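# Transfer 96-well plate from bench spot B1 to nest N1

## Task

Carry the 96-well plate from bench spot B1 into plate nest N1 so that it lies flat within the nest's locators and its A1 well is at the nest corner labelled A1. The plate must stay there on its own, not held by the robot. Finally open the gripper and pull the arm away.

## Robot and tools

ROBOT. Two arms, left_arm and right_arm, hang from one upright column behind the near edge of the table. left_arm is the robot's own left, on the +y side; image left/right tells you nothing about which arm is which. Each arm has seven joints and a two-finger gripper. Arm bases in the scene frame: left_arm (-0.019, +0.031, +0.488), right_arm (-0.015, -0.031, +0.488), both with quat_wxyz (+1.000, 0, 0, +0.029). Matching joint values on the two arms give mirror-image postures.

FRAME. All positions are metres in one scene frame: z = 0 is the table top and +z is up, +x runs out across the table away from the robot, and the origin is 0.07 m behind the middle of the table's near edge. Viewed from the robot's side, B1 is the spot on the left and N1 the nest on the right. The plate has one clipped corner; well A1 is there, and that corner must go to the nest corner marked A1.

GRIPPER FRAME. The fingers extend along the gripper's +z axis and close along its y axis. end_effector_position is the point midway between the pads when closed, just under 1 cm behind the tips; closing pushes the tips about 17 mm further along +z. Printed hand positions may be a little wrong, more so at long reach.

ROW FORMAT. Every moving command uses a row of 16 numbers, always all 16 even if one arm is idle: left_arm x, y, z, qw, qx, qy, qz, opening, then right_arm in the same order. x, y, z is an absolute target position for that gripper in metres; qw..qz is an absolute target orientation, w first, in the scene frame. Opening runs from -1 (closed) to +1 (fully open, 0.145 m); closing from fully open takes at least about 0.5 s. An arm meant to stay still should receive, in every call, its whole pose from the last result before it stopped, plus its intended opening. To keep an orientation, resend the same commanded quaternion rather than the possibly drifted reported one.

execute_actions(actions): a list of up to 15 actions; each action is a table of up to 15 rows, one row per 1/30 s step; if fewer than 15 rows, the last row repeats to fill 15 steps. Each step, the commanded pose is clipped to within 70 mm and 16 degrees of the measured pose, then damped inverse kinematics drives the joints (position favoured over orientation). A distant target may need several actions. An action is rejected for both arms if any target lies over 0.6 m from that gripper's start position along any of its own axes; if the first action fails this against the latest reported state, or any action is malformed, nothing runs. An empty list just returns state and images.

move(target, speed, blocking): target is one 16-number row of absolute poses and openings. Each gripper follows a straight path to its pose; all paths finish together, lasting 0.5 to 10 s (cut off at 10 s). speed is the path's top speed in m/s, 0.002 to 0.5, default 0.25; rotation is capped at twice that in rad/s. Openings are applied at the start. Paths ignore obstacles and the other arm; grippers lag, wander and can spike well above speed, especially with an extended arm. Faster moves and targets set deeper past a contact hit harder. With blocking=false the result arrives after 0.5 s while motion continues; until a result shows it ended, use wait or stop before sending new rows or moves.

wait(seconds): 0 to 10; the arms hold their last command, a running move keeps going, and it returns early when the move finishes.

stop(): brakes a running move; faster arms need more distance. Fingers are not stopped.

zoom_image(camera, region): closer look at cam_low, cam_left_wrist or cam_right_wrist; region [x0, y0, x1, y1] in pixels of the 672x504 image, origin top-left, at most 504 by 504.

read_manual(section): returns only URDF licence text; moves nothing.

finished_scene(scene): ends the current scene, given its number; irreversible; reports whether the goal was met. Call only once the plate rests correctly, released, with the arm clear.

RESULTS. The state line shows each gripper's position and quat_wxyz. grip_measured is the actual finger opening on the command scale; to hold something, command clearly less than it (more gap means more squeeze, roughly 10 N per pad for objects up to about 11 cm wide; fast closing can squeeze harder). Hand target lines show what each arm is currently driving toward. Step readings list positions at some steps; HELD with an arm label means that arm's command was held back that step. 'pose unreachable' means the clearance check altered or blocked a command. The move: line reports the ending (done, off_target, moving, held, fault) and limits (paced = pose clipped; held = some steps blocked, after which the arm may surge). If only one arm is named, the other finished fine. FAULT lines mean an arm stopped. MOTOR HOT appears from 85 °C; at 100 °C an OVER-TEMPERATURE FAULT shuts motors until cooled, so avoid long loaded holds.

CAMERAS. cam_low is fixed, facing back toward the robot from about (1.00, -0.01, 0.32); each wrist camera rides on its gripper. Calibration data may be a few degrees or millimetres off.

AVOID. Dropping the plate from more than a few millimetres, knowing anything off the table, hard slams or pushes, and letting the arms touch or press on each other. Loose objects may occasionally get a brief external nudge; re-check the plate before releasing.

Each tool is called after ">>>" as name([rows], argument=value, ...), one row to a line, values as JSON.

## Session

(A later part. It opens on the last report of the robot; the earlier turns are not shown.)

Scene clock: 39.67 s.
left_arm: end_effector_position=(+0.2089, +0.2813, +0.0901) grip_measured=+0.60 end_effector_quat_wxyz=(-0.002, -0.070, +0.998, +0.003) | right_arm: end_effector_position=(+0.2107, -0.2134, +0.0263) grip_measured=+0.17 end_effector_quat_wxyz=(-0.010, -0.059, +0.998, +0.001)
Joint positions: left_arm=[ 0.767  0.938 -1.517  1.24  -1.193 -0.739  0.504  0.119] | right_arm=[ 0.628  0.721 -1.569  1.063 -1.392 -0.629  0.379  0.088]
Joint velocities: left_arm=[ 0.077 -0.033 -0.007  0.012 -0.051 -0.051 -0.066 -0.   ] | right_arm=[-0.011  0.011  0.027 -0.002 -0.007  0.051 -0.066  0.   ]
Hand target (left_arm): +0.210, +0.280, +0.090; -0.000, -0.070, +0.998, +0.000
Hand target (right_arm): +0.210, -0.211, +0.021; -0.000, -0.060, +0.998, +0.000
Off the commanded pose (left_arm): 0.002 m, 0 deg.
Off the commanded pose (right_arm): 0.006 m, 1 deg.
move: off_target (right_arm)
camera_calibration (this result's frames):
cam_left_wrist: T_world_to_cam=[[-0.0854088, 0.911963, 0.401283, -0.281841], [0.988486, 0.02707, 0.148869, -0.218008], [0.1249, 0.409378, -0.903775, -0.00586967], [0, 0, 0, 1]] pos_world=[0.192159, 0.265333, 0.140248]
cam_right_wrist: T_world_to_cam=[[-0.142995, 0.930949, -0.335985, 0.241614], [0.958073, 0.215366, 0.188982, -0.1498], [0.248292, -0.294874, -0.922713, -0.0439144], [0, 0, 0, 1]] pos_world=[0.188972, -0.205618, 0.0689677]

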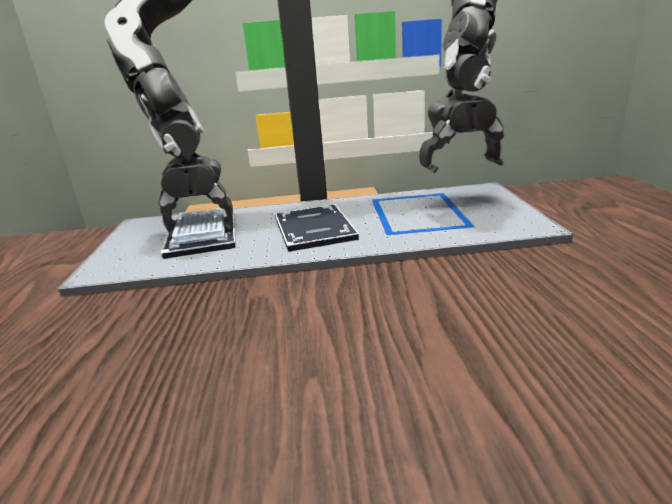

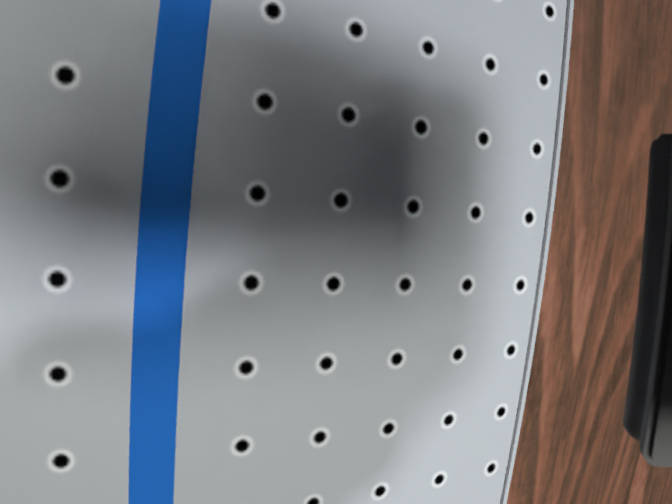

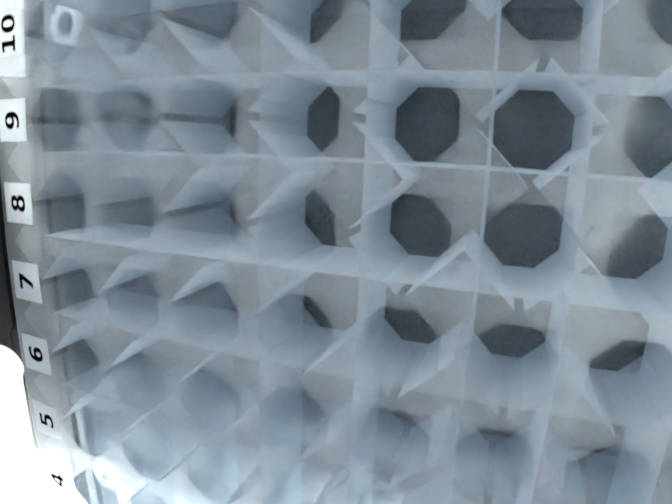

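Caught on the near (-x) locators, or fingertips have landed. Slide +x a little, then release and look.

>>> move(target=[0.21,0.28,0.09,0,0.07,-0.9976,0,0.6,0.2145,-0.211,0.025,-0.008,-0.06,0.998,0,-0.3], speed=0.005)

>>> move(target=[0.21,0.28,0.09,0,0.07,-0.9976,0,0.6,0.213,-0.212,0.026,0,-0.06,0.998,0,0.6], speed=0.005)

>>> move(target=[0.21,0.28,0.09,0,0.07,-0.9976,0,0.6,0.195,-0.19,0.13,0,-0.06,0.998,0,0.8], speed=0.1)

>>> zoom_image(camera="cam_low", region=[140,185,260,265])

Scene clock: 41.17 s.
left_arm: end_effector_position=(+0.2089, +0.2813, +0.0901) grip_measured=+0.60 end_effector_quat_wxyz=(-0.002, -0.070, +0.998, +0.003) | right_arm: end_effector_position=(+0.2112, -0.2134, +0.0269) grip_measured=+0.17 end_effector_quat_wxyz=(-0.019, -0.059, +0.998, -0.000)
Joint positions: left_arm=[ 0.767  0.938 -1.517  1.24  -1.193 -0.739  0.504  0.119] | right_arm=[ 0.636  0.713 -1.568  1.048 -1.385 -0.656  0.379  0.088]
Joint velocities: left_arm=[ 0.011 -0.011 -0.012 -0.012 -0.037 -0.051  0.022  0.   ] | right_arm=[-0.011  0.055 -0.007  0.002 -0.037  0.007  0.037  0.   ]
Hand target (left_arm): +0.210, +0.280, +0.090; -0.000, -0.070, +0.998, +0.000
Hand target (right_arm): +0.214, -0.211, +0.025; -0.008, -0.060, +0.998, -0.000
Off the commanded pose (left_arm): 0.002 m, 0 deg.
Off the commanded pose (right_arm): 0.004 m, 1 deg.
move: off_target (right_arm)
camera_calibration (this result's frames):
cam_left_wrist: T_world_to_cam=[[-0.0854088, 0.911963, 0.401283, -0.281841], [0.988486, 0.02707, 0.148869, -0.218008], [0.1249, 0.409378, -0.903775, -0.00586967], [0, 0, 0, 1]] pos_world=[0.192159, 0.265333, 0.140248]
cam_right_wrist: T_world_to_cam=[[-0.149968, 0.929916, -0.335807, 0.243067], [0.961205, 0.216661, 0.170712, -0.150246], [0.231504, -0.297178, -0.926332, -0.0403657], [0, 0, 0, 1]] pos_world=[0.190214, -0.205476, 0.0698804]

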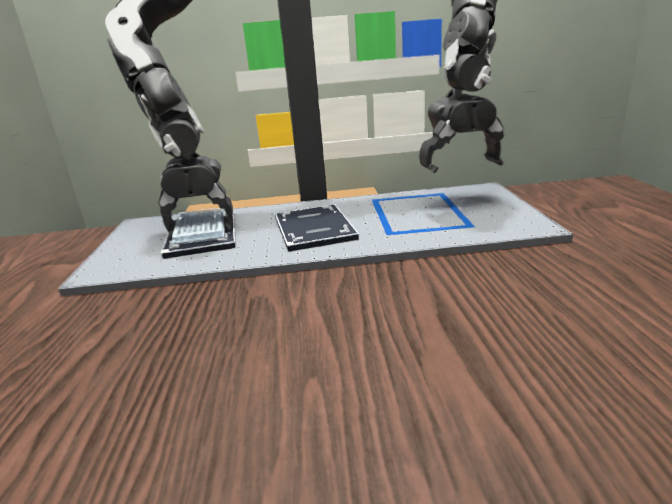

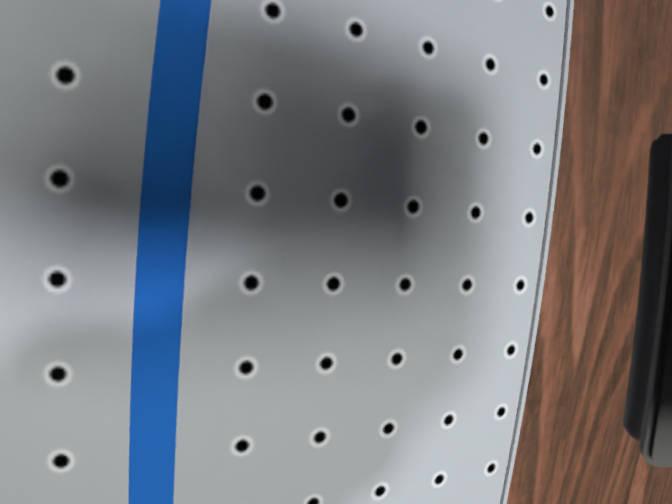

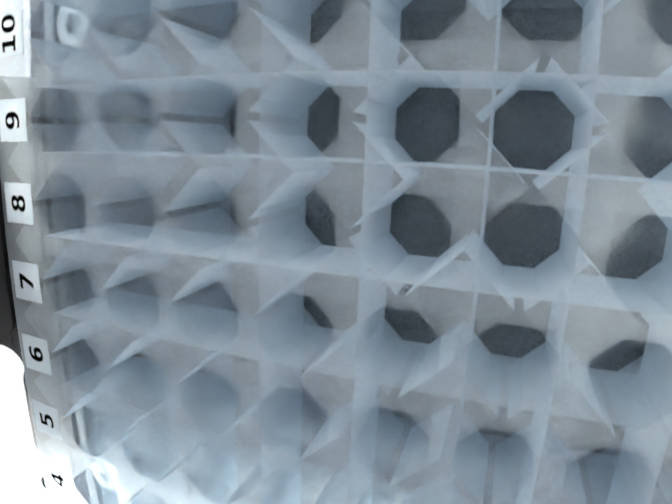

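Scene clock: 45.20 s.
left_arm: end_effector_position=(+0.2089, +0.2813, +0.0901) grip_measured=+0.60 end_effector_quat_wxyz=(-0.002, -0.070, +0.998, +0.003) | right_arm: end_effector_position=(+0.2139, -0.2107, +0.0263) grip_measured=+0.60 end_effector_quat_wxyz=(-0.000, -0.060, +0.998, +0.002)
Joint positions: left_arm=[ 0.767  0.938 -1.517  1.24  -1.193 -0.739  0.504  0.119] | right_arm=[ 0.628  0.717 -1.568  1.065 -1.398 -0.612  0.379  0.119]
Joint velocities: left_arm=[-0.011  0.011 -0.002  0.007 -0.051 -0.007  0.022 -0.   ] | right_arm=[-0.033 -0.077 -0.002 -0.002  0.037  0.051 -0.022  0.   ]
Hand target (left_arm): +0.210, +0.280, +0.090; -0.000, -0.070, +0.998, +0.000
Hand target (right_arm): +0.213, -0.212, +0.026; -0.000, -0.060, +0.998, +0.000
Off the commanded pose (left_arm): 0.002 m, 0 deg.
Off the commanded pose (right_arm): 0.002 m, 0 deg.
move: done
camera_calibration (this result's frames):
cam_left_wrist: T_world_to_cam=[[-0.0854088, 0.911963, 0.401283, -0.281841], [0.988486, 0.02707, 0.148869, -0.218008], [0.1249, 0.409378, -0.903775, -0.00586967], [0, 0, 0, 1]] pos_world=[0.192159, 0.265333, 0.140248]
cam_right_wrist: T_world_to_cam=[[-0.138762, 0.932011, -0.334813, 0.238773], [0.95384, 0.216704, 0.207917, -0.152716], [0.266336, -0.290507, -0.91906, -0.0469168], [0, 0, 0, 1]] pos_world=[0.191295, -0.203074, 0.0685771]

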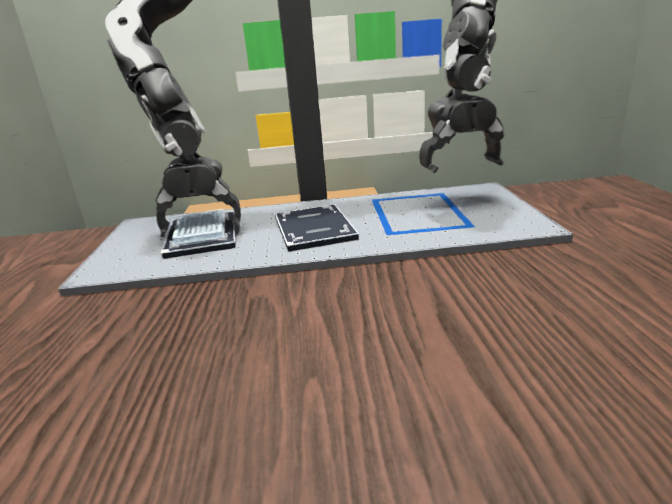

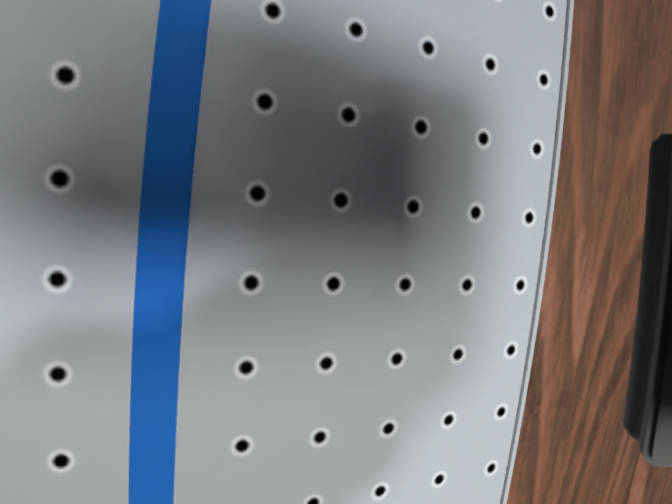

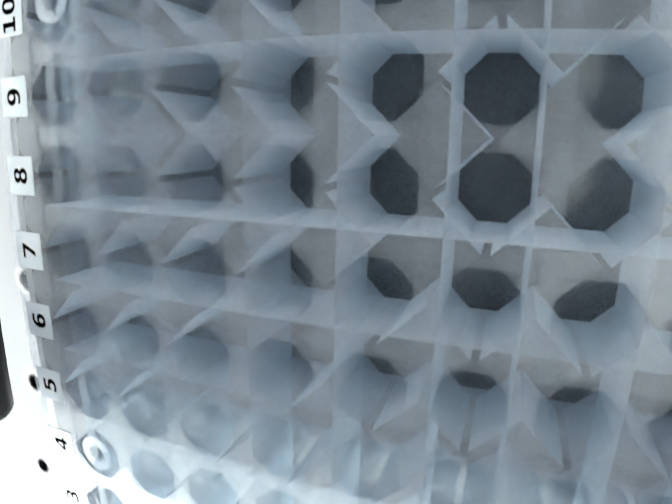

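Scene clock: 46.53 s.
left_arm: end_effector_position=(+0.2089, +0.2813, +0.0901) grip_measured=+0.60 end_effector_quat_wxyz=(-0.002, -0.070, +0.998, +0.003) | right_arm: end_effector_position=(+0.1952, -0.1880, +0.1294) grip_measured=+0.80 end_effector_quat_wxyz=(+0.000, -0.061, +0.998, +0.004)
Joint positions: left_arm=[ 0.767  0.938 -1.517  1.24  -1.193 -0.739  0.504  0.119] | right_arm=[ 0.766  1.023 -1.53   1.728 -1.044 -0.637  0.857  0.132]
Joint velocities: left_arm=[-0.055 -0.033  0.022 -0.007  0.037  0.051 -0.051 -0.   ] | right_arm=[ 0.011  0.055  0.027 -0.022 -0.022 -0.007 -0.037 -0.   ]
Hand target (left_arm): +0.210, +0.280, +0.090; -0.000, -0.070, +0.998, +0.000
Hand target (right_arm): +0.196, -0.189, +0.130; +0.001, -0.059, +0.998, +0.001
Off the commanded pose (left_arm): 0.002 m, 0 deg.
Off the commanded pose (right_arm): 0.002 m, 0 deg.
move: done
camera_calibration (this result's frames):
cam_left_wrist: T_world_to_cam=[[-0.0854088, 0.911963, 0.401283, -0.281841], [0.988486, 0.02707, 0.148869, -0.218008], [0.1249, 0.409378, -0.903775, -0.00586967], [0, 0, 0, 1]] pos_world=[0.192159, 0.265333, 0.140248]
cam_right_wrist: T_world_to_cam=[[-0.139414, 0.933007, -0.331755, 0.249519], [0.953385, 0.217013, 0.209673, -0.161272], [0.267622, -0.287059, -0.919769, 0.0598884], [0, 0, 0, 1]] pos_world=[0.172513, -0.180614, 0.171677]

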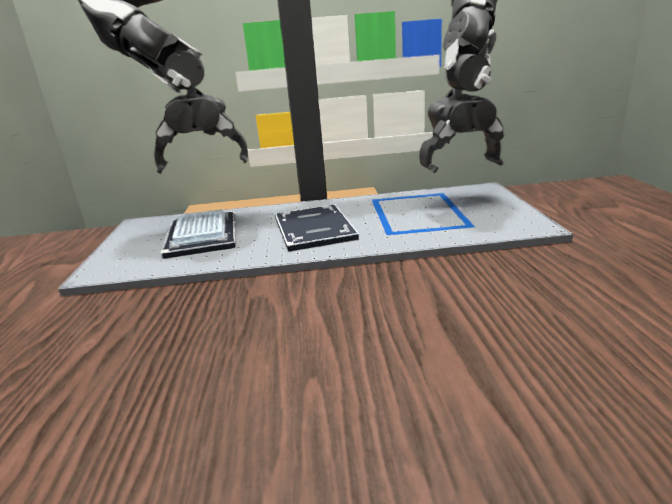

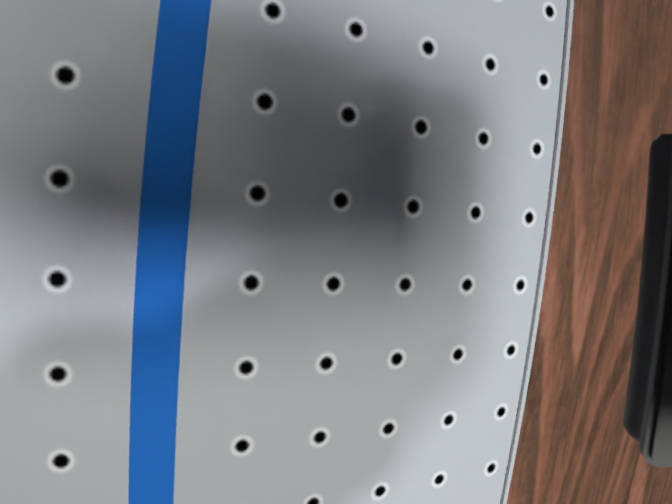

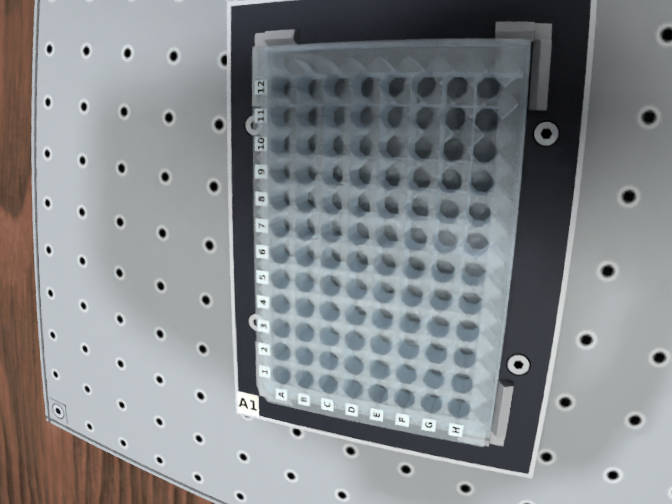

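Region (140, 185, 260, 265) of cam_low's 672x504 image, scaled by 4.200, with more detail than that image has.

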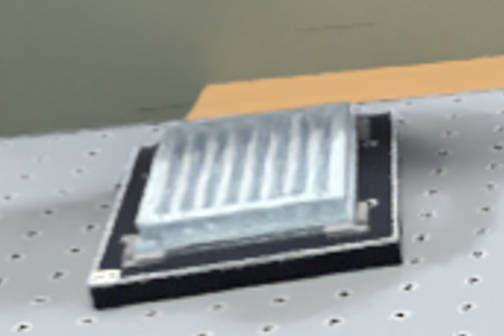

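>>> move(target=[0.21,0.28,0.09,0,0.07,-0.9976,0,0.6,0.2,-0.27,0.12,0,-0.06,0.998,0,0.8])

>>> zoom_image(camera="cam_right_wrist", region=[372,0,672,504])

Scene clock: 47.53 s.
left_arm: end_effector_position=(+0.2089, +0.2813, +0.0901) grip_measured=+0.60 end_effector_quat_wxyz=(-0.002, -0.070, +0.998, +0.003) | right_arm: end_effector_position=(+0.2007, -0.2703, +0.1210) grip_measured=+0.80 end_effector_quat_wxyz=(+0.001, -0.057, +0.998, -0.002)
Joint positions: left_arm=[ 0.767  0.938 -1.517  1.24  -1.193 -0.739  0.504  0.119] | right_arm=[ 0.753  1.184 -1.54   1.54  -1.317 -0.75   0.441  0.132]
Joint velocities: left_arm=[ 0.011  0.055 -0.022 -0.017 -0.051 -0.051 -0.051  0.   ] | right_arm=[-0.033 -0.055 -0.007  0.012 -0.007 -0.022  0.022  0.   ]
Hand target (left_arm): +0.210, +0.280, +0.090; -0.000, -0.070, +0.998, +0.000
Hand target (right_arm): +0.199, -0.270, +0.120; -0.003, -0.059, +0.998, +0.000
Off the commanded pose (left_arm): 0.002 m, 0 deg.
Off the commanded pose (right_arm): 0.001 m, 0 deg.
move: done
camera_calibration (this result's frames):
cam_left_wrist: T_world_to_cam=[[-0.0854088, 0.911963, 0.401283, -0.281841], [0.988486, 0.02707, 0.148869, -0.218008], [0.1249, 0.409378, -0.903775, -0.00586967], [0, 0, 0, 1]] pos_world=[0.192159, 0.265333, 0.140248]
cam_right_wrist: T_world_to_cam=[[-0.132832, 0.930196, -0.342187, 0.323452], [0.95456, 0.212992, 0.208447, -0.14809], [0.26678, -0.298949, -0.916219, 0.0235577], [0, 0, 0, 1]] pos_world=[0.178041, -0.262289, 0.163134]

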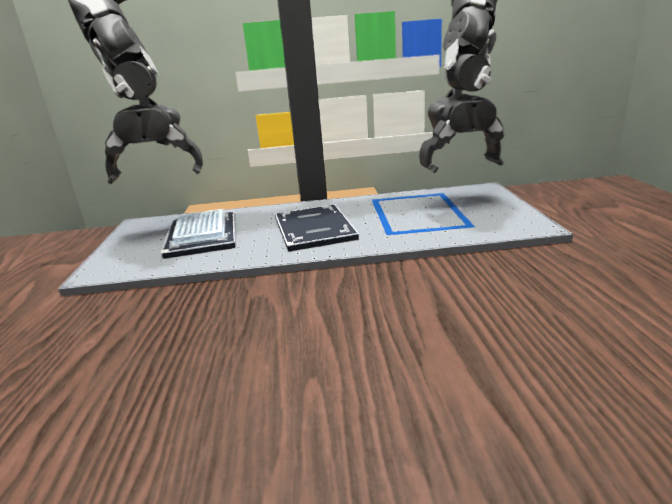

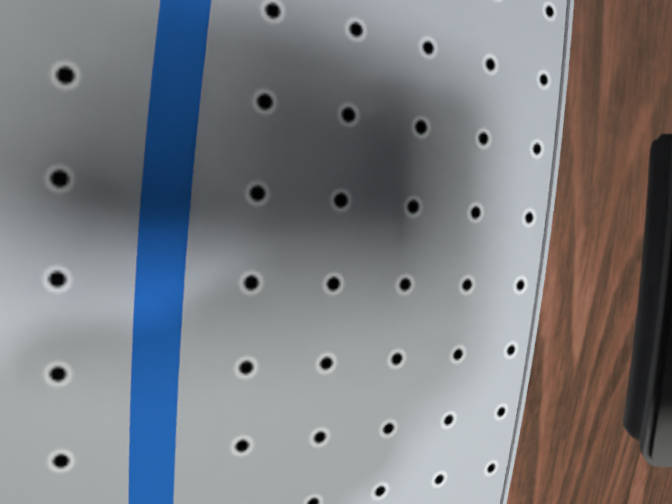

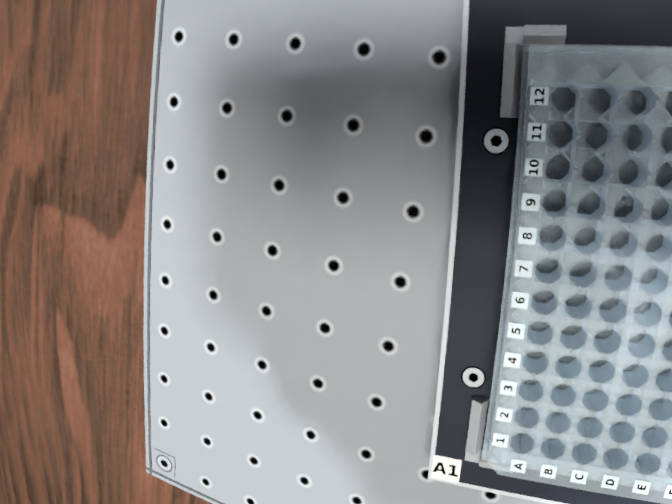

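Region (372, 0, 672, 504) of cam_right_wrist's 672x504 image, scaled by 1.000; it fills the left 300 columns of this view, and the rest is white.

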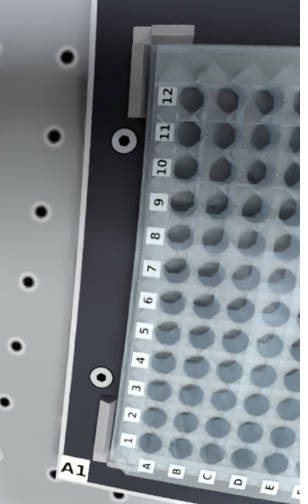

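>>> finished_scene(scene=1)

The scene is finished: the task was done.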